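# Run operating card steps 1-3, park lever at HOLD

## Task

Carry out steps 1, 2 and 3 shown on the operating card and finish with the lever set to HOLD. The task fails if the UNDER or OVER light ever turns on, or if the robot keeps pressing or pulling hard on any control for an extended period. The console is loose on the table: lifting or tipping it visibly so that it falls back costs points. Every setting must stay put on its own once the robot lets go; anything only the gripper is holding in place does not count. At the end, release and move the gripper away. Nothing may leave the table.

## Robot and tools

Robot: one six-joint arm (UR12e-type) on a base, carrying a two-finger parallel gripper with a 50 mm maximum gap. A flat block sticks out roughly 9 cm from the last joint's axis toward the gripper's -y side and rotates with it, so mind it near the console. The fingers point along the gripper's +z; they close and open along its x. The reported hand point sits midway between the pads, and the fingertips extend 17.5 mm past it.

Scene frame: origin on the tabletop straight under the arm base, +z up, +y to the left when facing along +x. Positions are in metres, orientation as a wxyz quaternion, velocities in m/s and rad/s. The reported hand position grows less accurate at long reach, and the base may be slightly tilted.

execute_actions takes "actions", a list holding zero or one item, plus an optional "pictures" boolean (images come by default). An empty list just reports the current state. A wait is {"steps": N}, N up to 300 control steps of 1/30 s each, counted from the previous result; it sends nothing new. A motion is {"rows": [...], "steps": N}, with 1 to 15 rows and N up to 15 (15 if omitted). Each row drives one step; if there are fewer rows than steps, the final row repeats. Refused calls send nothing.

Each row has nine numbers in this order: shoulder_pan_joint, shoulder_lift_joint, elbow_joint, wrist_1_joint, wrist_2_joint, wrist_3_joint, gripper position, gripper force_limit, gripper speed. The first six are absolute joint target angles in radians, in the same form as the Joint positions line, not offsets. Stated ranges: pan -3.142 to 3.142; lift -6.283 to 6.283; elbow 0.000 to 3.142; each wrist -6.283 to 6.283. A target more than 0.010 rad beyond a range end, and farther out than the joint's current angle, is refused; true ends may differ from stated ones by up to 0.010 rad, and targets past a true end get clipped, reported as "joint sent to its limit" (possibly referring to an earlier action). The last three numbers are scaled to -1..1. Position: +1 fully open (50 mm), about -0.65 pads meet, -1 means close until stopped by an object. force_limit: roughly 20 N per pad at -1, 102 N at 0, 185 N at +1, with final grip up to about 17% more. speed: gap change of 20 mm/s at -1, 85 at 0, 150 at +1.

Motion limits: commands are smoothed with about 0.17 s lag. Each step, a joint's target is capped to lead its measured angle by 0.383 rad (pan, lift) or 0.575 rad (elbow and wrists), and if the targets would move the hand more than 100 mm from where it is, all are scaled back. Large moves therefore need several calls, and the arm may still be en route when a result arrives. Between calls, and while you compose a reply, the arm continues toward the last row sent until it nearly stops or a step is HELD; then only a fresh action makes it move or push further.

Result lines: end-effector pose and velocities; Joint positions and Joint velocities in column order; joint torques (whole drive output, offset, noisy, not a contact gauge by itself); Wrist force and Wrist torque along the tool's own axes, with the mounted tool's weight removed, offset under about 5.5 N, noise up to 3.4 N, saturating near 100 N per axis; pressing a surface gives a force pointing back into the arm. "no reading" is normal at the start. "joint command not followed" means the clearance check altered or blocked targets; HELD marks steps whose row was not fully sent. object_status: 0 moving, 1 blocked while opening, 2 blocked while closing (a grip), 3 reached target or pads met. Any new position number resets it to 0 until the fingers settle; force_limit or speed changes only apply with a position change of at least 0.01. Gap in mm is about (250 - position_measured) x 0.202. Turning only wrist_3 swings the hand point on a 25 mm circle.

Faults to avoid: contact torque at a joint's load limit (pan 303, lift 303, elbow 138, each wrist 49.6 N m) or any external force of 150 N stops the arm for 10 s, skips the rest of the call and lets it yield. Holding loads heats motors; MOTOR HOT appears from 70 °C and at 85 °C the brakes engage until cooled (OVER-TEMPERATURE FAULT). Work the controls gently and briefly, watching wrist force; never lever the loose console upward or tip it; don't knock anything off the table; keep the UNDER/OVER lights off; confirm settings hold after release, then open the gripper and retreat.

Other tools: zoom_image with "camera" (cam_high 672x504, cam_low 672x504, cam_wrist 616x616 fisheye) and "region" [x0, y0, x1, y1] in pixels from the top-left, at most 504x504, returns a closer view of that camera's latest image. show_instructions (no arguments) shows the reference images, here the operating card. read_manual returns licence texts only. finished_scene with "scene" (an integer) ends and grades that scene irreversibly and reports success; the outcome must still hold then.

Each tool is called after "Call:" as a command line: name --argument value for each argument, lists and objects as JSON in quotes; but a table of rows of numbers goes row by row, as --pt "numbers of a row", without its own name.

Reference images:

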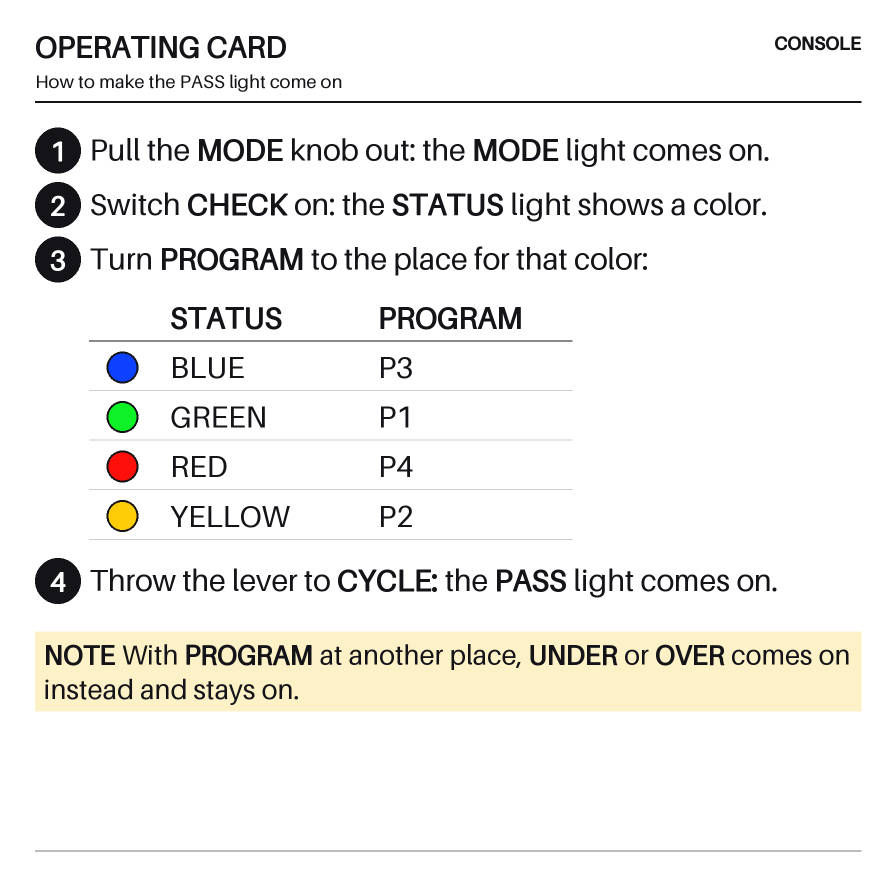

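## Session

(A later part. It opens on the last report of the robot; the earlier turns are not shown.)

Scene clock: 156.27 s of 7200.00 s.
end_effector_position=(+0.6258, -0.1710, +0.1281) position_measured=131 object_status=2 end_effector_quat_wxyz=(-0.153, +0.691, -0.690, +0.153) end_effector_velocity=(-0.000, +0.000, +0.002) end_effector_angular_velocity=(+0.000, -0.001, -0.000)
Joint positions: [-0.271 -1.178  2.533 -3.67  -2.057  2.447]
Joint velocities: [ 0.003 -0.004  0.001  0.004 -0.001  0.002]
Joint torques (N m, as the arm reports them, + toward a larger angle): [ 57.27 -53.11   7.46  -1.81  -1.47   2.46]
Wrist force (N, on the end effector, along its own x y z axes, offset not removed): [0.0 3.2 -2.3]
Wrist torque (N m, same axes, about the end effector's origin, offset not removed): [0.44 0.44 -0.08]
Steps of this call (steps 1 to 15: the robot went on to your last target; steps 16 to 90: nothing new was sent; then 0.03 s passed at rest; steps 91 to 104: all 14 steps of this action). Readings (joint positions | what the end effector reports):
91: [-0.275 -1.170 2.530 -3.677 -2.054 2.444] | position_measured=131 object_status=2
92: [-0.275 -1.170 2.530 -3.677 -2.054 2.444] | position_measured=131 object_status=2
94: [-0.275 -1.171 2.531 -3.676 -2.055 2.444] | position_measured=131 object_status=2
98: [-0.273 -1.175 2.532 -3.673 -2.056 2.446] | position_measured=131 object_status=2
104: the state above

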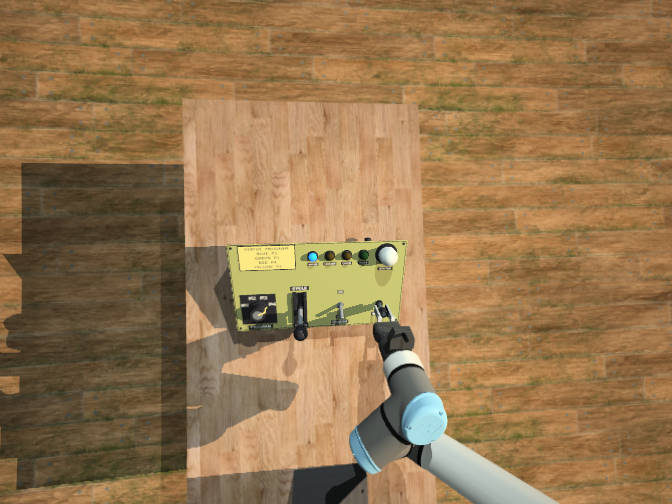

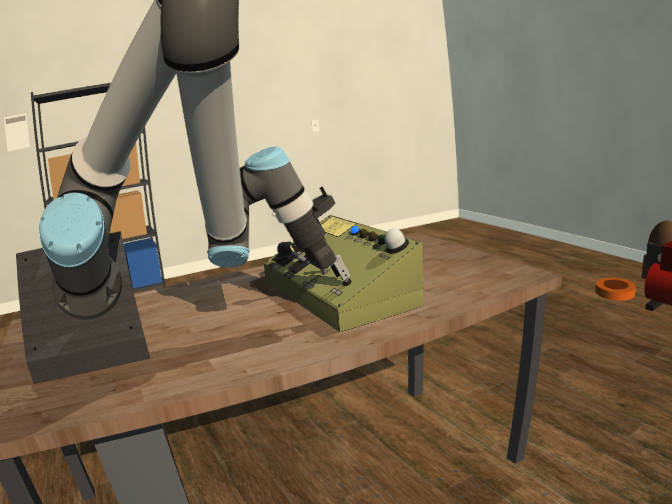

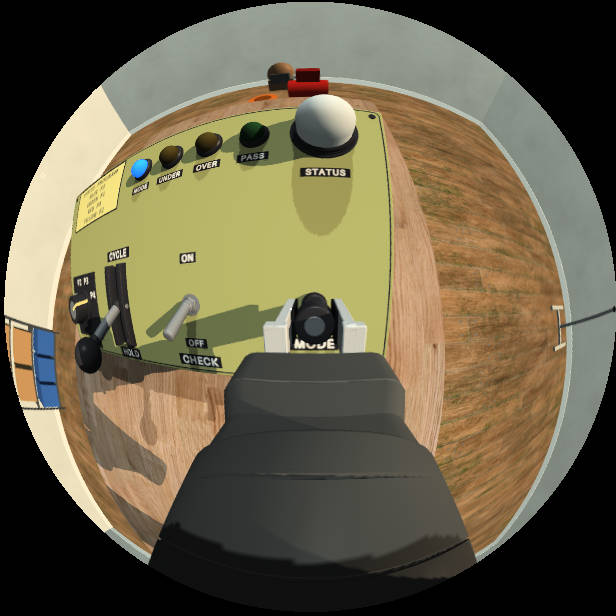

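Call:
execute_actions --actions '[{"rows": [[-0.2711,-1.1788,2.5333,-3.6697,-2.0572,2.4471,1,-0.6,0.5],[-0.2711,-1.1788,2.5333,-3.6697,-2.0572,2.4471,1,-0.6,0.5],[-0.2711,-1.1788,2.5333,-3.6697,-2.0572,2.4471,1,-0.6,0.5],[-0.2711,-1.1788,2.5333,-3.6697,-2.0572,2.4471,1,-0.6,0.5],[-0.2711,-1.1788,2.5333,-3.6697,-2.0572,2.4471,1,-0.6,0.5],[-0.2739,-1.1777,2.5368,-3.6753,-2.0553,2.4448,1,-0.6,0.5],[-0.2796,-1.1756,2.5438,-3.6866,-2.0514,2.4402,1,-0.6,0.5],[-0.2870,-1.1728,2.5530,-3.7012,-2.0463,2.4341,1,-0.6,0.5],[-0.2955,-1.1696,2.5635,-3.7181,-2.0405,2.4272,1,-0.6,0.5],[-0.3040,-1.1664,2.5741,-3.7350,-2.0346,2.4202,1,-0.6,0.5],[-0.3120,-1.1635,2.5839,-3.7508,-2.0292,2.4138,1,-0.6,0.5],[-0.3188,-1.1609,2.5924,-3.7643,-2.0245,2.4082,1,-0.6,0.5],[-0.3239,-1.1590,2.5987,-3.7744,-2.0210,2.4040,1,-0.6,0.5],[-0.3268,-1.1579,2.6022,-3.7800,-2.0191,2.4017,1,-0.6,0.5],[-0.3279,-1.1575,2.6036,-3.7823,-2.0183,2.4008,1,-0.6,0.5]], "steps": 15}]' --pictures false

Call:
execute_actions --actions '[{"rows": [[-0.3279,-1.1575,2.6036,-3.7823,-2.0183,2.4008,1,-0.6,0.5],[-0.3228,-1.1513,2.6033,-3.7862,-2.0218,2.4050,1,-0.6,0.5],[-0.3126,-1.1389,2.6026,-3.7940,-2.0287,2.4135,1,-0.6,0.5],[-0.2973,-1.1203,2.6017,-3.8057,-2.0391,2.4262,-1,-0.6,0.5],[-0.2769,-1.0956,2.6004,-3.8214,-2.0530,2.4432,-1,-0.6,0.5],[-0.2513,-1.0646,2.5988,-3.8409,-2.0703,2.4643,-1,-0.6,0.5],[-0.2258,-1.0336,2.5972,-3.8604,-2.0876,2.4855,-1,-0.6,0.5],[-0.2015,-1.0061,2.5923,-3.8717,-2.1033,2.5072,-1,-0.6,0.5],[-0.1793,-0.9808,2.5878,-3.8821,-2.1176,2.5271,-1,-0.6,0.5],[-0.1611,-0.9602,2.5841,-3.8905,-2.1294,2.5434,-1,-0.6,0.5],[-0.1459,-0.9430,2.5811,-3.8976,-2.1392,2.5569,-1,-0.6,0.5],[-0.1348,-0.9304,2.5788,-3.9028,-2.1464,2.5669,-1,-0.6,0.5],[-0.1287,-0.9235,2.5776,-3.9056,-2.1503,2.5723,-1,-0.6,0.5],[-0.1247,-0.9189,2.5768,-3.9075,-2.1529,2.5759,-1,-0.6,0.5]], "steps": 15}]' --pictures false

Call:
execute_actions --actions '[{"steps": 10}]'

Call:
zoom_image --camera "cam_wrist" --region '[230, 200, 400, 370]'

Call:
zoom_image --camera "cam_low" --region '[270, 220, 370, 310]'

Scene clock: 199.70 s of 7200.00 s.
end_effector_position=(+0.5979, -0.1707, +0.1150) position_measured=3 object_status=3 end_effector_quat_wxyz=(-0.153, +0.691, -0.690, +0.153) end_effector_velocity=(-0.104, -0.002, -0.042) end_effector_angular_velocity=(-0.004, -0.002, -0.007)
Joint positions: [-0.313 -1.163  2.585 -3.752 -2.028  2.413]
Joint velocities: [-0.157  0.059  0.194 -0.315  0.105 -0.125]
Joint torques (N m, as the arm reports them, + toward a larger angle): [ 27.2  -36.97   6.93  -6.77   3.76  -2.63]
Wrist force (N, on the end effector, along its own x y z axes, offset not removed): [-3.0 2.7 2.6]
Wrist torque (N m, same axes, about the end effector's origin, offset not removed): [0.50 0.70 -0.04]
Steps of this call (steps 1 to 15: the robot went on to your last target; steps 16 to 90: nothing new was sent; then 39.93 s passed at rest; steps 91 to 105: all 15 steps of this action). Readings (joint positions | what the end effector reports):
91: [-0.271 -1.179 2.533 -3.670 -2.057 2.447] | position_measured=124 object_status=0
92: [-0.271 -1.179 2.533 -3.670 -2.057 2.447] | position_measured=104 object_status=0
94: [-0.271 -1.179 2.533 -3.670 -2.057 2.447] | position_measured=66 object_status=0
98: [-0.273 -1.178 2.536 -3.674 -2.056 2.445] | position_measured=3 object_status=0
105: the state above

Scene clock: 200.20 s of 7200.00 s.
end_effector_position=(+0.5891, -0.0668, +0.1113) position_measured=223 object_status=0 end_effector_quat_wxyz=(-0.153, +0.690, -0.691, +0.153) end_effector_velocity=(-0.012, +0.194, -0.001) end_effector_angular_velocity=(-0.002, +0.000, +0.019)
Joint positions: [-0.152 -0.95   2.582 -3.894 -2.136  2.552]
Joint velocities: [ 0.317  0.366 -0.052 -0.155 -0.197  0.273]
Joint torques (N m, as the arm reports them, + toward a larger angle): [ 41.13 -54.15  -6.56  -6.6   -2.17   1.19]
Wrist force (N, on the end effector, along its own x y z axes, offset not removed): [-6.5 4.4 1.9]
Wrist torque (N m, same axes, about the end effector's origin, offset not removed): [0.84 1.14 0.04]
Steps of this call (steps 1 to 15: all 15 steps of this action). Readings (joint positions | what the end effector reports):
1: [-0.318 -1.161 2.591 -3.762 -2.025 2.409] | position_measured=3 object_status=3
2: [-0.321 -1.160 2.595 -3.768 -2.023 2.406] | position_measured=3 object_status=3
4: [-0.321 -1.154 2.599 -3.779 -2.023 2.407] | position_measured=11 object_status=0
8: [-0.278 -1.099 2.600 -3.819 -2.053 2.443] | position_measured=88 object_status=0
15: the state above

Scene clock: 200.53 s of 7200.00 s.
end_effector_position=(+0.5881, -0.0507, +0.1112) position_measured=252 object_status=3 end_effector_quat_wxyz=(-0.153, +0.691, -0.690, +0.153) end_effector_velocity=(-0.001, +0.003, -0.001) end_effector_angular_velocity=(-0.001, +0.002, -0.001)
Joint positions: [-0.125 -0.919  2.577 -3.907 -2.153  2.575]
Joint velocities: [ 0.004  0.007  0.    -0.003 -0.005  0.006]
Joint torques (N m, as the arm reports them, + toward a larger angle): [ 58.69 -32.05  -4.48  -6.99  -2.92   2.05]
Wrist force (N, on the end effector, along its own x y z axes, offset not removed): [-3.2 0.7 2.9]
Wrist torque (N m, same axes, about the end effector's origin, offset not removed): [0.19 0.70 -0.05]
Steps of this call (steps 1 to 10: the robot went on to your last target). Readings (joint positions | what the end effector reports):
1: [-0.143 -0.940 2.580 -3.898 -2.141 2.560] | position_measured=242 object_status=0
2: [-0.137 -0.933 2.579 -3.901 -2.145 2.565] | position_measured=252 object_status=0
4: [-0.130 -0.925 2.578 -3.905 -2.149 2.571] | position_measured=252 object_status=0
8: [-0.126 -0.920 2.577 -3.907 -2.152 2.575] | position_measured=252 object_status=3
10: the state above

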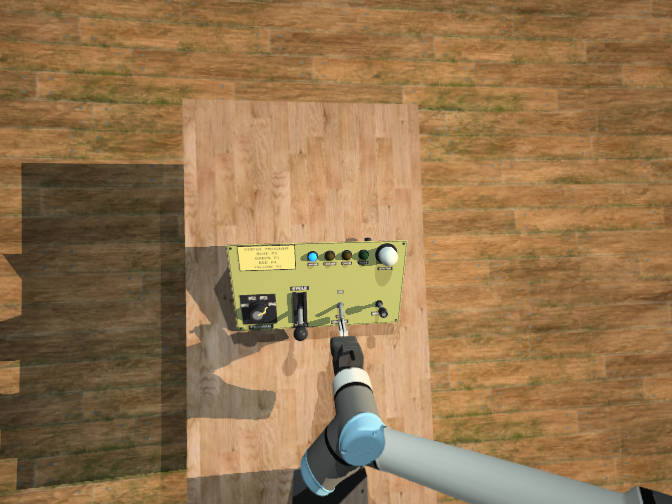

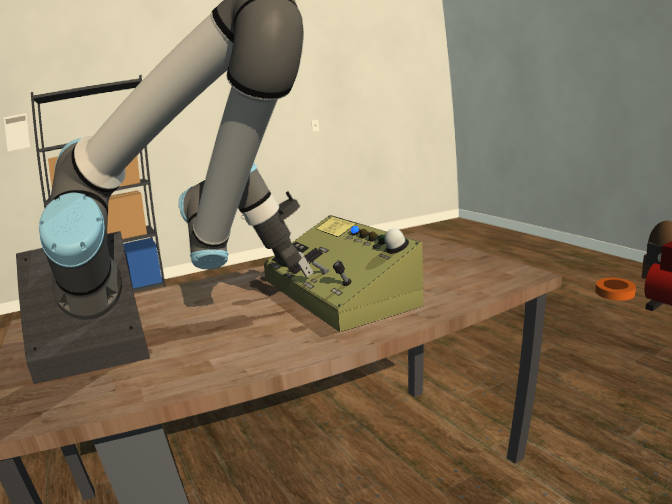

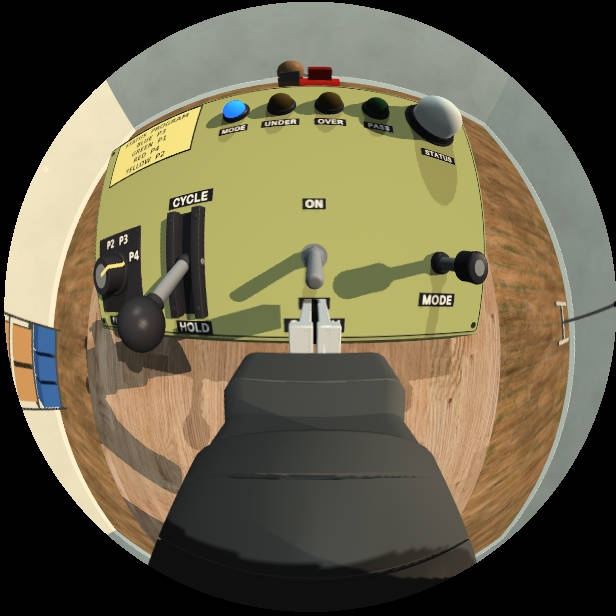

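Region (230, 200, 400, 370) of cam_wrist's 616x616 image, scaled by 2.965, with more detail than that image has.

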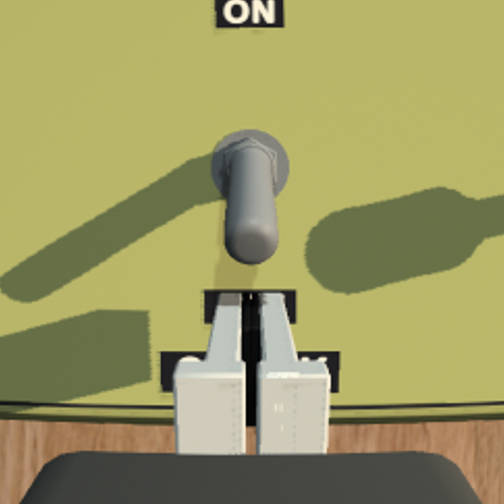

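Region (270, 220, 370, 310) of cam_low's 672x504 image, scaled by 5.040, with more detail than that image has; it fills the top 454 rows of this view, and the rest is white.

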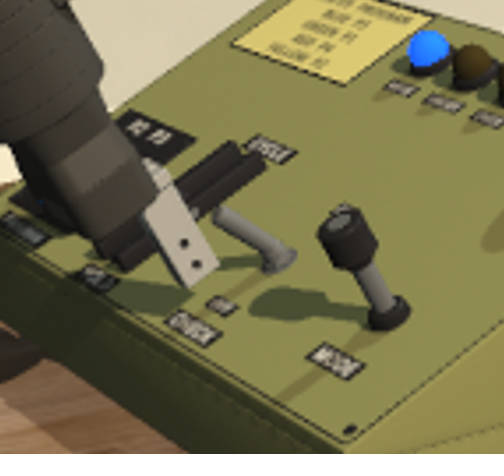

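Call:
execute_actions --actions '[{"rows": [[-0.1235,-0.9203,2.5749,-3.9036,-2.1536,2.5770,-1,-0.6,0.5],[-0.1223,-0.9216,2.5730,-3.8997,-2.1544,2.5782,-1,-0.6,0.5],[-0.1211,-0.9230,2.5711,-3.8958,-2.1551,2.5793,-1,-0.6,0.5],[-0.1199,-0.9244,2.5693,-3.8919,-2.1559,2.5804,-1,-0.6,0.5],[-0.1187,-0.9257,2.5674,-3.8880,-2.1566,2.5816,-1,-0.6,0.5],[-0.1175,-0.9271,2.5655,-3.8841,-2.1574,2.5827,-1,-0.6,0.5],[-0.1163,-0.9285,2.5636,-3.8802,-2.1581,2.5839,-1,-0.6,0.5],[-0.1151,-0.9299,2.5617,-3.8764,-2.1589,2.5850,-1,-0.6,0.5],[-0.1139,-0.9312,2.5598,-3.8725,-2.1596,2.5861,-1,-0.6,0.5],[-0.1127,-0.9326,2.5579,-3.8686,-2.1604,2.5873,-1,-0.6,0.5],[-0.1115,-0.9340,2.5561,-3.8647,-2.1611,2.5884,-1,-0.6,0.5],[-0.1103,-0.9353,2.5542,-3.8608,-2.1619,2.5895,-1,-0.6,0.5],[-0.1091,-0.9367,2.5523,-3.8569,-2.1626,2.5907,-1,-0.6,0.5],[-0.1079,-0.9381,2.5504,-3.8530,-2.1634,2.5918,-1,-0.6,0.5],[-0.1067,-0.9395,2.5485,-3.8491,-2.1641,2.5930,-1,-0.6,0.5]], "steps": 15}]' --pictures false

Call:
execute_actions --actions '[{"rows": [[-0.1055,-0.9408,2.5466,-3.8452,-2.1649,2.5941,-1,-0.6,0.5],[-0.1043,-0.9422,2.5447,-3.8413,-2.1656,2.5952,-1,-0.6,0.5],[-0.1031,-0.9436,2.5429,-3.8374,-2.1664,2.5964,-1,-0.6,0.5],[-0.1019,-0.9449,2.5410,-3.8335,-2.1671,2.5975,-1,-0.6,0.5],[-0.1007,-0.9463,2.5391,-3.8296,-2.1679,2.5986,-1,-0.6,0.5],[-0.0995,-0.9477,2.5372,-3.8257,-2.1686,2.5998,-1,-0.6,0.5],[-0.0983,-0.9490,2.5353,-3.8218,-2.1694,2.6009,-1,-0.6,0.5],[-0.0971,-0.9504,2.5334,-3.8179,-2.1701,2.6020,-1,-0.6,0.5],[-0.0959,-0.9518,2.5316,-3.8141,-2.1709,2.6032,-1,-0.6,0.5],[-0.0947,-0.9531,2.5297,-3.8102,-2.1716,2.6043,-1,-0.6,0.5],[-0.0935,-0.9545,2.5278,-3.8063,-2.1724,2.6055,-1,-0.6,0.5]], "steps": 15}]'

Scene clock: 211.70 s of 7200.00 s.
end_effector_position=(+0.6005, -0.0502, +0.1164) position_measured=252 object_status=3 end_effector_quat_wxyz=(-0.153, +0.691, -0.690, +0.153) end_effector_velocity=(+0.033, +0.000, +0.015) end_effector_angular_velocity=(+0.000, -0.002, -0.001)
Joint positions: [-0.111 -0.935  2.555 -3.863 -2.161  2.589]
Joint velocities: [ 0.037 -0.041 -0.056  0.114 -0.022  0.034]
Joint torques (N m, as the arm reports them, + toward a larger angle): [ 55.9  -57.98 -10.75  -2.16  -1.83   2.44]
Wrist force (N, on the end effector, along its own x y z axes, offset not removed): [0.1 3.6 -0.3]
Wrist torque (N m, same axes, about the end effector's origin, offset not removed): [-0.31 0.25 -0.02]
Steps of this call (steps 1 to 30: the robot went on to your last target; steps 31 to 90: nothing new was sent; then 7.67 s passed at rest; steps 91 to 105: all 15 steps of this action). Readings (joint positions | what the end effector reports):
91: [-0.125 -0.919 2.577 -3.908 -2.153 2.576] | position_measured=252 object_status=3
92: [-0.124 -0.919 2.576 -3.907 -2.153 2.576] | position_measured=252 object_status=3
94: [-0.123 -0.920 2.574 -3.903 -2.154 2.577] | position_measured=252 object_status=3
98: [-0.119 -0.925 2.568 -3.890 -2.156 2.581] | position_measured=252 object_status=3
105: the state above

Scene clock: 212.20 s of 7200.00 s.
end_effector_position=(+0.6154, -0.0503, +0.1237) position_measured=252 object_status=3 end_effector_quat_wxyz=(-0.153, +0.691, -0.690, +0.153) end_effector_velocity=(+0.011, -0.001, +0.005) end_effector_angular_velocity=(+0.000, +0.000, -0.001)
Joint positions: [-0.094 -0.953  2.529 -3.809 -2.172  2.605]
Joint velocities: [ 0.011 -0.013 -0.019  0.038 -0.007  0.011]
Joint torques (N m, as the arm reports them, + toward a larger angle): [ 54.15 -55.11  -7.74  -2.53  -2.61   2.04]
Wrist force (N, on the end effector, along its own x y z axes, offset not removed): [-2.6 0.2 3.1]
Wrist torque (N m, same axes, about the end effector's origin, offset not removed): [0.05 0.61 -0.04]
Steps of this call (steps 1 to 15: all 15 steps of this action). Readings (joint positions | what the end effector reports):
1: [-0.110 -0.936 2.553 -3.859 -2.162 2.590] | position_measured=252 object_status=3
2: [-0.109 -0.937 2.551 -3.855 -2.163 2.591] | position_measured=252 object_status=3
4: [-0.106 -0.940 2.548 -3.847 -2.164 2.593] | position_measured=252 object_status=3
8: [-0.101 -0.946 2.540 -3.832 -2.167 2.598] | position_measured=252 object_status=3
15: the state above

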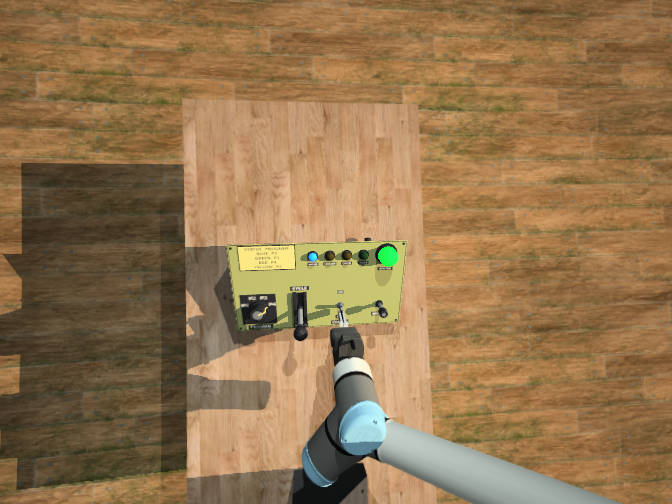

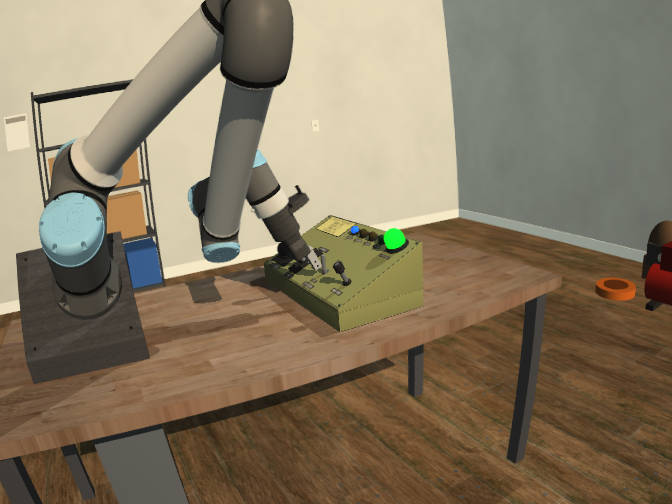

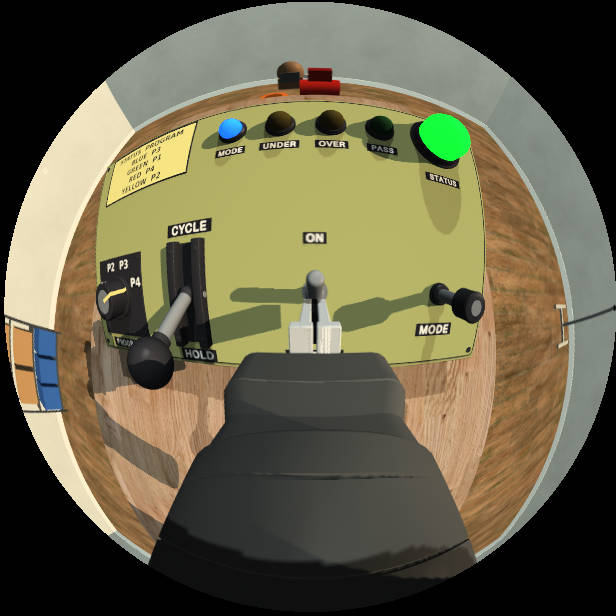

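Call:
execute_actions --actions '[{"rows": [[-0.0907,-0.9589,2.5291,-3.8015,-2.1740,2.61,-1,-0.6,0.5],[-0.0838,-0.9700,2.5322,-3.7893,-2.1780,2.625,-1,-0.6,0.5],[-0.0728,-0.9878,2.5373,-3.7700,-2.1844,2.65,-1,-0.6,0.5],[-0.0590,-1.0100,2.5437,-3.7457,-2.1925,2.69,-1,-0.6,0.5],[-0.0425,-1.0366,2.5513,-3.7166,-2.2021,2.74,-1,-0.6,0.5],[-0.0246,-1.0655,2.5596,-3.6852,-2.2125,2.80,-1,-0.6,0.5],[-0.0066,-1.0944,2.5678,-3.6537,-2.2229,2.865,-1,-0.6,0.5],[0.0099,-1.1210,2.5754,-3.6246,-2.2326,2.93,-1,-0.6,0.5],[0.0237,-1.1432,2.5818,-3.6003,-2.2406,3.00,-1,-0.6,0.5],[0.0347,-1.1610,2.5869,-3.5810,-2.2470,3.07,-1,-0.6,0.5],[0.0444,-1.1765,2.5913,-3.5640,-2.2526,3.14,-1,-0.6,0.5],[0.0553,-1.1663,2.5866,-3.5608,-2.2578,3.21,-1,-0.6,0.5],[0.0705,-1.1521,2.5800,-3.5563,-2.2650,3.28,-1,-0.6,0.5],[0.0923,-1.1318,2.5706,-3.5498,-2.2754,3.35,-1,-0.6,0.5],[0.1184,-1.1073,2.5594,-3.5421,-2.2878,3.42,-1,-0.6,0.5]], "steps": 15}]' --pictures false

Call:
execute_actions --actions '[{"rows": [[0.1467,-1.0809,2.5472,-3.5337,-2.3012,3.49,-1,-0.6,0.5],[0.1750,-1.0545,2.5350,-3.5253,-2.3147,3.56,-1,-0.6,0.5],[0.2054,-1.0260,2.5218,-3.5163,-2.3292,3.63,-1,-0.6,0.5],[0.2337,-0.9995,2.5096,-3.5079,-2.3426,3.70,-1,-0.6,0.5],[0.2620,-0.9731,2.4974,-3.4995,-2.3561,3.77,-1,-0.6,0.5],[0.2837,-0.9446,2.4770,-3.4859,-2.3631,3.84,-1,-0.6,0.5],[0.3054,-0.9162,2.4566,-3.4723,-2.3701,3.91,-1,-0.6,0.5],[0.3271,-0.8877,2.4362,-3.4587,-2.3771,3.98,1,-0.6,0.5],[0.3473,-0.8613,2.4172,-3.4461,-2.3836,4.04,1,-0.6,0.5],[0.3659,-0.8369,2.3997,-3.4344,-2.3896,4.10,1,-0.6,0.5],[0.3829,-0.8145,2.3837,-3.4238,-2.3951,4.15,1,-0.6,0.5],[0.3969,-0.7962,2.3706,-3.4150,-2.3996,4.195,1,-0.6,0.5],[0.4077,-0.7820,2.3603,-3.4082,-2.4031,4.23,1,-0.6,0.5],[0.4139,-0.7739,2.3545,-3.4043,-2.4051,4.255,1,-0.6,0.5],[0.4170,-0.7698,2.3516,-3.4024,-2.4061,4.2644,1,-0.6,0.5]], "steps": 15}]' --pictures false

Call:
execute_actions --actions '[{"steps": 13}]'

Call:
zoom_image --camera "cam_wrist" --region '[230, 210, 400, 370]'

Scene clock: 249.50 s of 7200.00 s.
end_effector_position=(+0.5782, -0.0495, +0.2080) position_measured=252 object_status=3 end_effector_quat_wxyz=(+0.178, -0.551, +0.806, -0.121) end_effector_velocity=(-0.026, +0.150, +0.084) end_effector_angular_velocity=(+0.636, +0.021, -1.329)
Joint positions: [ 0.05  -1.144  2.58  -3.578 -2.255  3.127]
Joint velocities: [ 0.447  0.092 -0.084  0.329 -0.233  1.978]
Joint torques (N m, as the arm reports them, + toward a larger angle): [ 63.07  24.29 -28.37  -0.78  -4.09   8.27]
Wrist force (N, on the end effector, along its own x y z axes, offset not removed): [2.5 1.8 2.0]
Wrist torque (N m, same axes, about the end effector's origin, offset not removed): [0.35 -0.17 -0.13]
Steps of this call (steps 1 to 15: the robot went on to your last target; steps 16 to 90: nothing new was sent; then 33.80 s passed at rest; steps 91 to 105: all 15 steps of this action). Readings (joint positions | what the end effector reports):
91: [-0.093 -0.955 2.528 -3.806 -2.172 2.606] | position_measured=252 object_status=3
92: [-0.093 -0.955 2.528 -3.805 -2.173 2.607] | position_measured=252 object_status=3
94: [-0.087 -0.965 2.531 -3.795 -2.176 2.618] | position_measured=252 object_status=3
98: [-0.046 -1.028 2.550 -3.726 -2.201 2.722] | position_measured=252 object_status=3
105: the state above

Scene clock: 250.00 s of 7200.00 s.
end_effector_position=(+0.5895, +0.1589, +0.2136) position_measured=109 object_status=0 end_effector_quat_wxyz=(+0.206, -0.295, +0.931, -0.064) end_effector_velocity=(-0.003, +0.329, -0.035) end_effector_angular_velocity=(+0.354, -0.009, -0.793)
Joint positions: [ 0.38  -0.819  2.385 -3.424 -2.394  4.124]
Joint velocities: [ 0.395  0.516 -0.355  0.231 -0.124  1.413]
Joint torques (N m, as the arm reports them, + toward a larger angle): [ 40.22 -50.02 -18.64  -2.61  -4.38   0.7 ]
Wrist force (N, on the end effector, along its own x y z axes, offset not removed): [-5.0 2.7 4.3]
Wrist torque (N m, same axes, about the end effector's origin, offset not removed): [0.35 0.93 0.04]
Steps of this call (steps 1 to 15: all 15 steps of this action). Readings (joint positions | what the end effector reports):
1: [0.067 -1.138 2.575 -3.567 -2.263 3.194] | position_measured=252 object_status=3
2: [0.086 -1.126 2.568 -3.558 -2.273 3.263] | position_measured=252 object_status=3
4: [0.132 -1.089 2.550 -3.540 -2.296 3.401] | position_measured=252 object_status=3
8: [0.237 -0.991 2.501 -3.502 -2.344 3.679] | position_measured=244 object_status=0
15: the state above

Scene clock: 250.43 s of 7200.00 s.
end_effector_position=(+0.5883, +0.1900, +0.2100) position_measured=3 object_status=3 end_effector_quat_wxyz=(+0.209, -0.253, +0.943, -0.056) end_effector_velocity=(-0.001, +0.003, +0.000) end_effector_angular_velocity=(+0.002, -0.001, -0.003)
Joint positions: [ 0.417 -0.77   2.352 -3.403 -2.406  4.264]
Joint velocities: [ 0.005  0.003 -0.001  0.001 -0.001  0.009]
Joint torques (N m, as the arm reports them, + toward a larger angle): [ 48.22 -37.26 -24.16  -2.3   -3.97   2.14]
Wrist force (N, on the end effector, along its own x y z axes, offset not removed): [-3.1 2.7 2.8]
Wrist torque (N m, same axes, about the end effector's origin, offset not removed): [0.49 0.72 -0.03]
Steps of this call (steps 1 to 13: the robot went on to your last target). Readings (joint positions | what the end effector reports):
1: [0.391 -0.803 2.375 -3.418 -2.398 4.167] | position_measured=90 object_status=0
2: [0.400 -0.793 2.367 -3.413 -2.401 4.198] | position_measured=70 object_status=0
4: [0.409 -0.780 2.359 -3.407 -2.404 4.235] | position_measured=32 object_status=0
8: [0.415 -0.772 2.353 -3.403 -2.406 4.259] | position_measured=3 object_status=0
13: the state above

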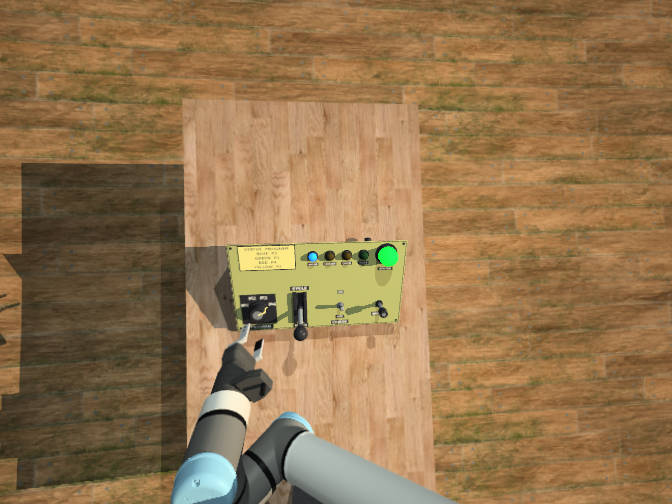

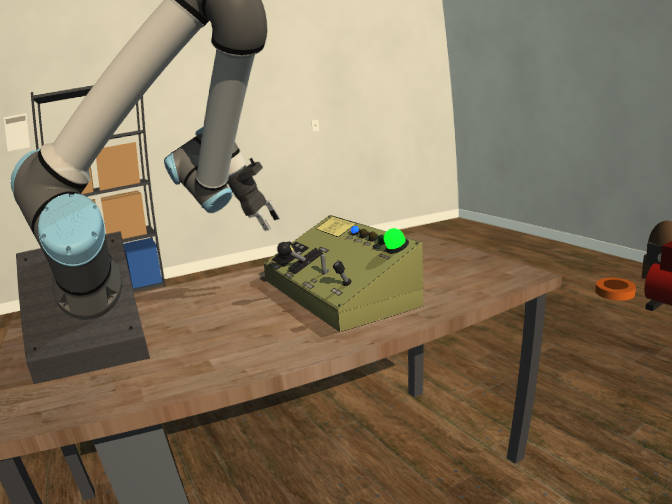

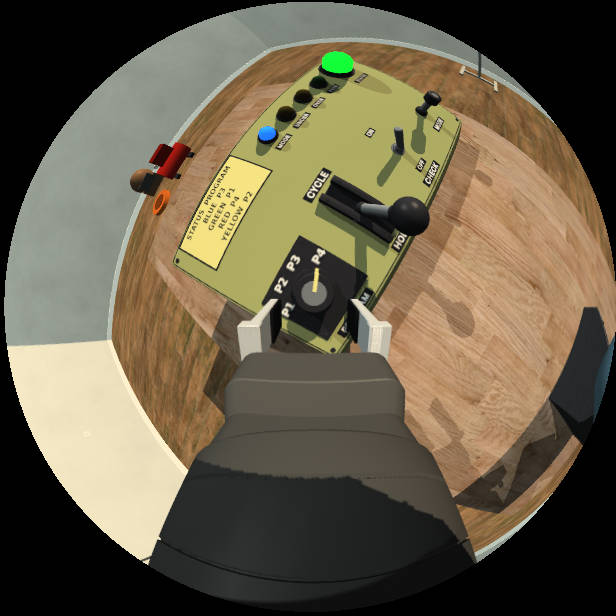

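Region (230, 210, 400, 370) of cam_wrist's 616x616 image, scaled by 2.965, with more detail than that image has; it fills the top 474 rows of this view, and the rest is white.

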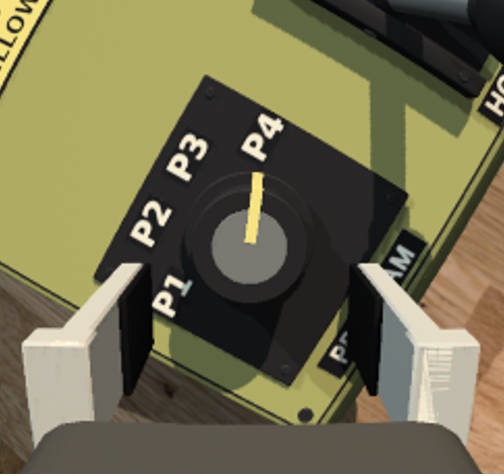

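Call:
execute_actions --actions '[{"rows": [[0.4142,-0.7660,2.3503,-3.4078,-2.4053,4.2605,1,-0.6,0],[0.4077,-0.7572,2.3474,-3.4205,-2.4034,4.2513,1,-0.6,0],[0.3964,-0.7420,2.3424,-3.4422,-2.4001,4.2355,1,-0.6,0],[0.3843,-0.7255,2.3370,-3.4657,-2.3965,4.2184,1,-0.6,0],[0.3703,-0.7066,2.3308,-3.4929,-2.3924,4.1988,1,-0.6,0],[0.3562,-0.6876,2.3245,-3.5200,-2.3882,4.1791,1,-0.6,0],[0.3441,-0.6711,2.3191,-3.5435,-2.3847,4.1620,1,-0.6,0],[0.3329,-0.6560,2.3141,-3.5652,-2.3814,4.1462,1,-0.6,0],[0.3263,-0.6471,2.3112,-3.5779,-2.3794,4.1370,1,-0.6,0],[0.3235,-0.6433,2.3099,-3.5833,-2.3786,4.1331,1,-0.6,0]], "steps": 15}]' --pictures false

Call:
execute_actions --actions '[{"steps": 7}]'

Call:
zoom_image --camera "cam_wrist" --region '[240, 240, 390, 370]'

Scene clock: 298.67 s of 7200.00 s.
end_effector_position=(+0.6174, +0.1903, +0.1497) position_measured=3 object_status=3 end_effector_quat_wxyz=(+0.209, -0.253, +0.943, -0.056) end_effector_velocity=(+0.014, -0.002, -0.035) end_effector_angular_velocity=(-0.002, -0.003, -0.003)
Joint positions: [ 0.328 -0.649  2.312 -3.575 -2.38   4.139]
Joint velocities: [-0.051  0.068 -0.022 -0.101  0.014 -0.071]
Joint torques (N m, as the arm reports them, + toward a larger angle): [ 31.1  -46.75 -18.2   -6.21   2.89  -2.54]
Wrist force (N, on the end effector, along its own x y z axes, offset not removed): [-0.1 0.5 3.6]
Wrist torque (N m, same axes, about the end effector's origin, offset not removed): [0.24 0.17 -0.07]
Steps of this call (steps 1 to 30: the robot went on to your last target; steps 31 to 90: nothing new was sent; then 44.73 s passed at rest; steps 91 to 105: all 15 steps of this action). Readings (joint positions | what the end effector reports):
91: [0.417 -0.770 2.352 -3.402 -2.406 4.264] | position_measured=3 object_status=3
92: [0.417 -0.769 2.351 -3.403 -2.406 4.264] | position_measured=3 object_status=3
94: [0.411 -0.761 2.349 -3.414 -2.404 4.256] | position_measured=3 object_status=3
98: [0.375 -0.713 2.332 -3.482 -2.393 4.206] | position_measured=3 object_status=3
105: the state above

Scene clock: 298.90 s of 7200.00 s.
end_effector_position=(+0.6185, +0.1902, +0.1471) position_measured=3 object_status=3 end_effector_quat_wxyz=(+0.209, -0.253, +0.943, -0.056) end_effector_velocity=(+0.001, +0.000, -0.002) end_effector_angular_velocity=(+0.001, -0.000, +0.000)
Joint positions: [ 0.324 -0.644  2.31  -3.583 -2.379  4.133]
Joint velocities: [-0.003  0.004 -0.002 -0.005  0.002 -0.004]
Joint torques (N m, as the arm reports them, + toward a larger angle): [ 25.07 -43.49 -18.39  -6.9    2.91  -2.81]
Wrist force (N, on the end effector, along its own x y z axes, offset not removed): [-3.8 -0.1 2.4]
Wrist torque (N m, same axes, about the end effector's origin, offset not removed): [0.01 0.76 0.04]
Steps of this call (steps 1 to 7: the robot went on to your last target). Readings (joint positions | what the end effector reports):
1: [0.326 -0.647 2.311 -3.578 -2.379 4.137] | position_measured=3 object_status=3
2: [0.325 -0.646 2.311 -3.580 -2.379 4.136] | position_measured=3 object_status=3
4: [0.324 -0.644 2.310 -3.582 -2.379 4.134] | position_measured=3 object_status=3
7: the state above

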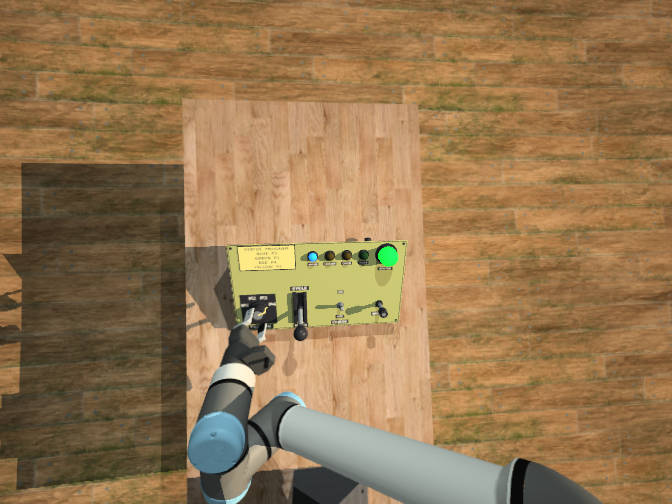

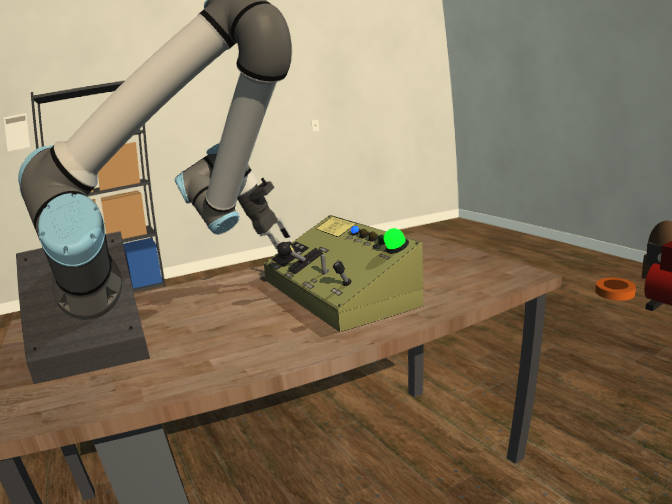

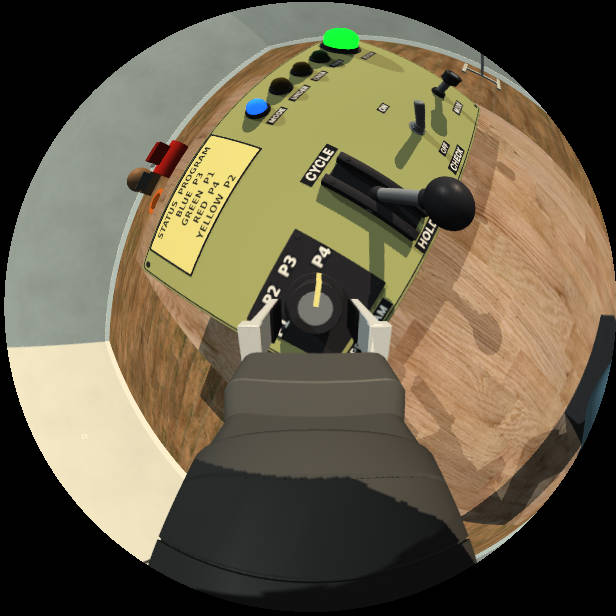

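Region (240, 240, 390, 370) of cam_wrist's 616x616 image, scaled by 3.360, with more detail than that image has; it fills the top 437 rows of this view, and the rest is white.

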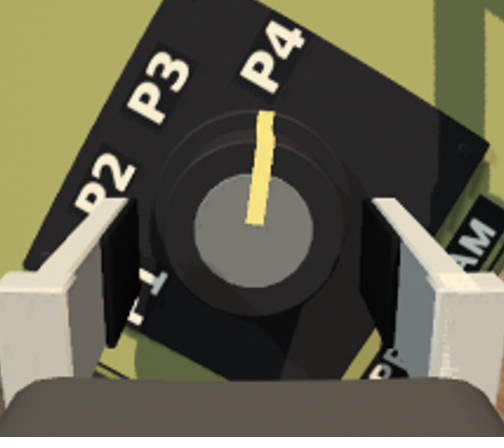

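Call:
execute_actions --actions '[{"rows": [[0.3212,-0.6403,2.3086,-3.5872,-2.3778,4.1300,1,-0.6,0],[0.3165,-0.6344,2.3060,-3.5951,-2.3761,4.1238,1,-0.6,0],[0.3096,-0.6254,2.3022,-3.6069,-2.3736,4.1144,1,-0.6,0],[0.3026,-0.6165,2.2983,-3.6186,-2.3710,4.1051,1,-0.6,0],[0.2956,-0.6075,2.2945,-3.6304,-2.3685,4.0958,1,-0.6,0],[0.2886,-0.5986,2.2906,-3.6422,-2.3660,4.0865,1,-0.6,0],[0.2830,-0.5914,2.2875,-3.6516,-2.3640,4.0790,1,-0.6,0],[0.2793,-0.5867,2.2855,-3.6579,-2.3626,4.0740,1,-0.6,0],[0.2770,-0.5837,2.2842,-3.6618,-2.3618,4.0709,1,-0.6,0]], "steps": 15}]' --pictures false

Call:
execute_actions --actions '[{"steps": 5}]'

Call:
zoom_image --camera "cam_wrist" --region '[240, 240, 390, 370]'

Scene clock: 316.80 s of 7200.00 s.
end_effector_position=(+0.6322, +0.1898, +0.1158) position_measured=3 object_status=3 end_effector_quat_wxyz=(+0.209, -0.253, +0.943, -0.056) end_effector_velocity=(+0.004, -0.000, -0.013) end_effector_angular_velocity=(-0.001, +0.000, +0.001)
Joint positions: [ 0.278 -0.586  2.285 -3.659 -2.362  4.073]
Joint velocities: [-0.018  0.024 -0.009 -0.031  0.006 -0.025]
Joint torques (N m, as the arm reports them, + toward a larger angle): [ 30.07 -44.3  -15.96  -6.39   2.59  -2.68]
Wrist force (N, on the end effector, along its own x y z axes, offset not removed): [-3.0 2.0 5.1]
Wrist torque (N m, same axes, about the end effector's origin, offset not removed): [0.43 0.71 0.00]
Steps of this call (steps 1 to 15: the robot went on to your last target; steps 16 to 90: nothing new was sent; then 14.40 s passed at rest; steps 91 to 105: all 15 steps of this action). Readings (joint positions | what the end effector reports):
91: [0.323 -0.643 2.310 -3.583 -2.379 4.133] | position_measured=3 object_status=3
92: [0.323 -0.643 2.310 -3.584 -2.378 4.132] | position_measured=3 object_status=3
94: [0.319 -0.637 2.307 -3.591 -2.377 4.127] | position_measured=3 object_status=3
98: [0.298 -0.611 2.296 -3.626 -2.369 4.100] | position_measured=3 object_status=3
105: the state above

Scene clock: 316.97 s of 7200.00 s.
end_effector_position=(+0.6325, +0.1898, +0.1149) position_measured=3 object_status=3 end_effector_quat_wxyz=(+0.209, -0.253, +0.943, -0.056) end_effector_velocity=(+0.002, +0.001, -0.001) end_effector_angular_velocity=(+0.001, -0.002, +0.000)
Joint positions: [ 0.277 -0.584  2.284 -3.661 -2.362  4.071]
Joint velocities: [-0.001  0.003 -0.003 -0.004  0.002 -0.003]
Joint torques (N m, as the arm reports them, + toward a larger angle): [ 27.   -39.87 -17.08  -7.29   3.1   -2.49]
Wrist force (N, on the end effector, along its own x y z axes, offset not removed): [-1.7 -1.3 2.4]
Wrist torque (N m, same axes, about the end effector's origin, offset not removed): [-0.20 0.44 -0.11]
Steps of this call (steps 1 to 5: the robot went on to your last target). Readings (joint positions | what the end effector reports):
1: [0.278 -0.585 2.285 -3.660 -2.362 4.072] | position_measured=3 object_status=3
2: [0.278 -0.585 2.285 -3.661 -2.362 4.072] | position_measured=3 object_status=3
4: [0.277 -0.584 2.284 -3.661 -2.362 4.071] | position_measured=3 object_status=3
5: the state above

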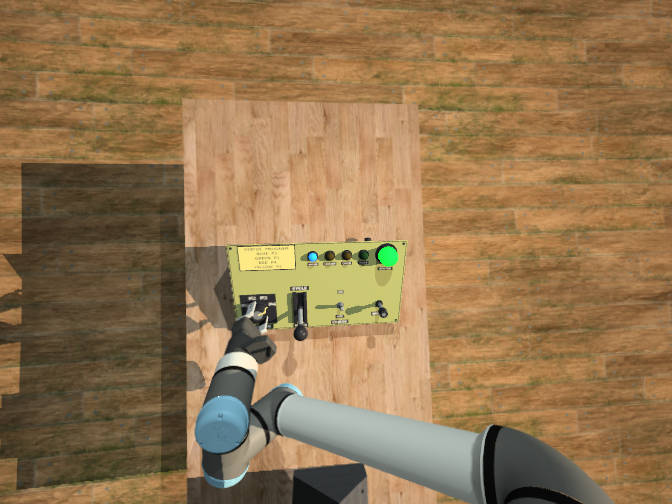

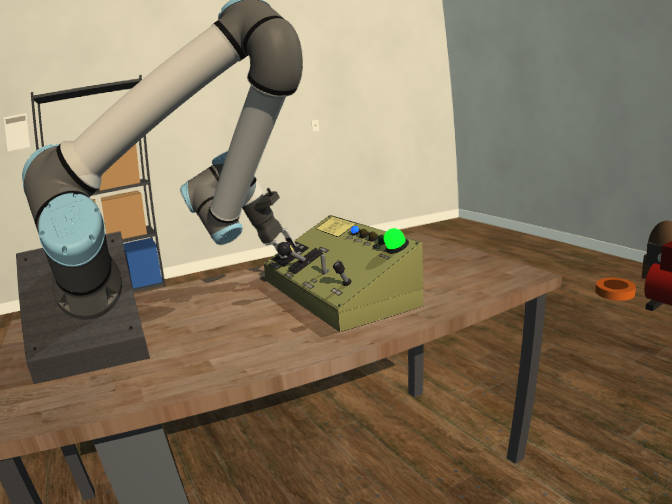

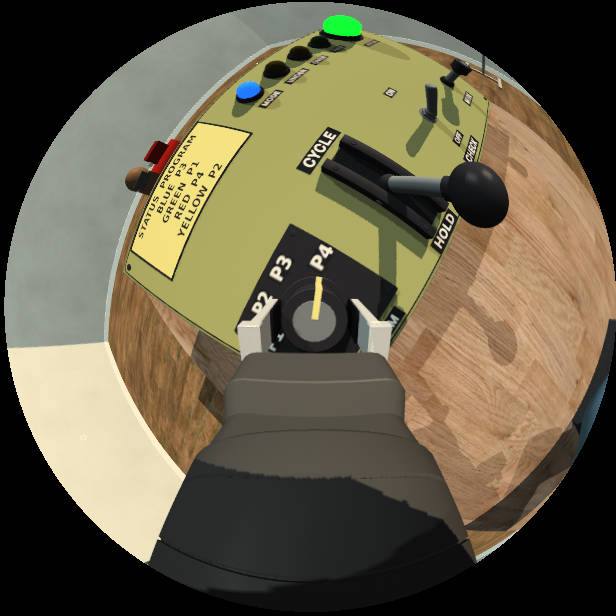

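Region (240, 240, 390, 370) of cam_wrist's 616x616 image, scaled by 3.360, with more detail than that image has; it fills the top 437 rows of this view, and the rest is white.

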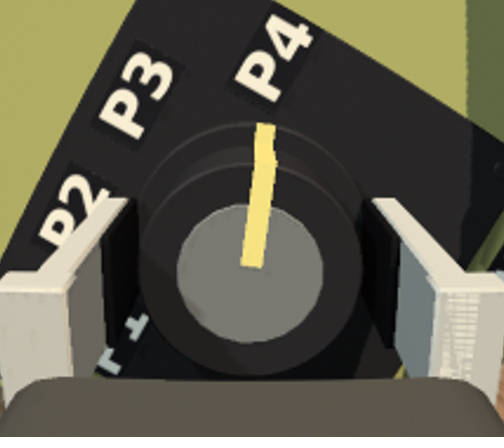

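Call:
execute_actions --actions '[{"rows": [[0.2770,-0.5837,2.2842,-3.6618,-2.3618,4.0709,-1,-0.8,-0.5]], "steps": 12}]' --pictures false

Scene clock: 324.63 s of 7200.00 s.
end_effector_position=(+0.6326, +0.1898, +0.1148) position_measured=35 object_status=2 end_effector_quat_wxyz=(+0.209, -0.253, +0.943, -0.056) end_effector_velocity=(+0.001, -0.000, +0.001) end_effector_angular_velocity=(-0.000, -0.002, -0.001)
Joint positions: [ 0.277 -0.584  2.284 -3.662 -2.362  4.071]
Joint velocities: [ 0.001 -0.    -0.001 -0.    -0.001 -0.   ]
Joint torques (N m, as the arm reports them, + toward a larger angle): [ 30.18 -43.6  -13.7   -6.57   1.71  -2.46]
Wrist force (N, on the end effector, along its own x y z axes, offset not removed): [-3.6 0.4 0.3]
Wrist torque (N m, same axes, about the end effector's origin, offset not removed): [0.02 0.50 -0.08]
Steps of this call (steps 1 to 15: the robot went on to your last target; steps 16 to 90: nothing new was sent; then 4.27 s passed at rest; steps 91 to 102: all 12 steps of this action). Readings (joint positions | what the end effector reports):
91: [0.277 -0.584 2.284 -3.662 -2.362 4.071] | position_measured=6 object_status=0
92: [0.277 -0.584 2.284 -3.662 -2.362 4.071] | position_measured=15 object_status=0
94: [0.277 -0.584 2.284 -3.662 -2.362 4.071] | position_measured=32 object_status=0
98: [0.277 -0.584 2.284 -3.662 -2.362 4.071] | position_measured=35 object_status=0
102: the state above


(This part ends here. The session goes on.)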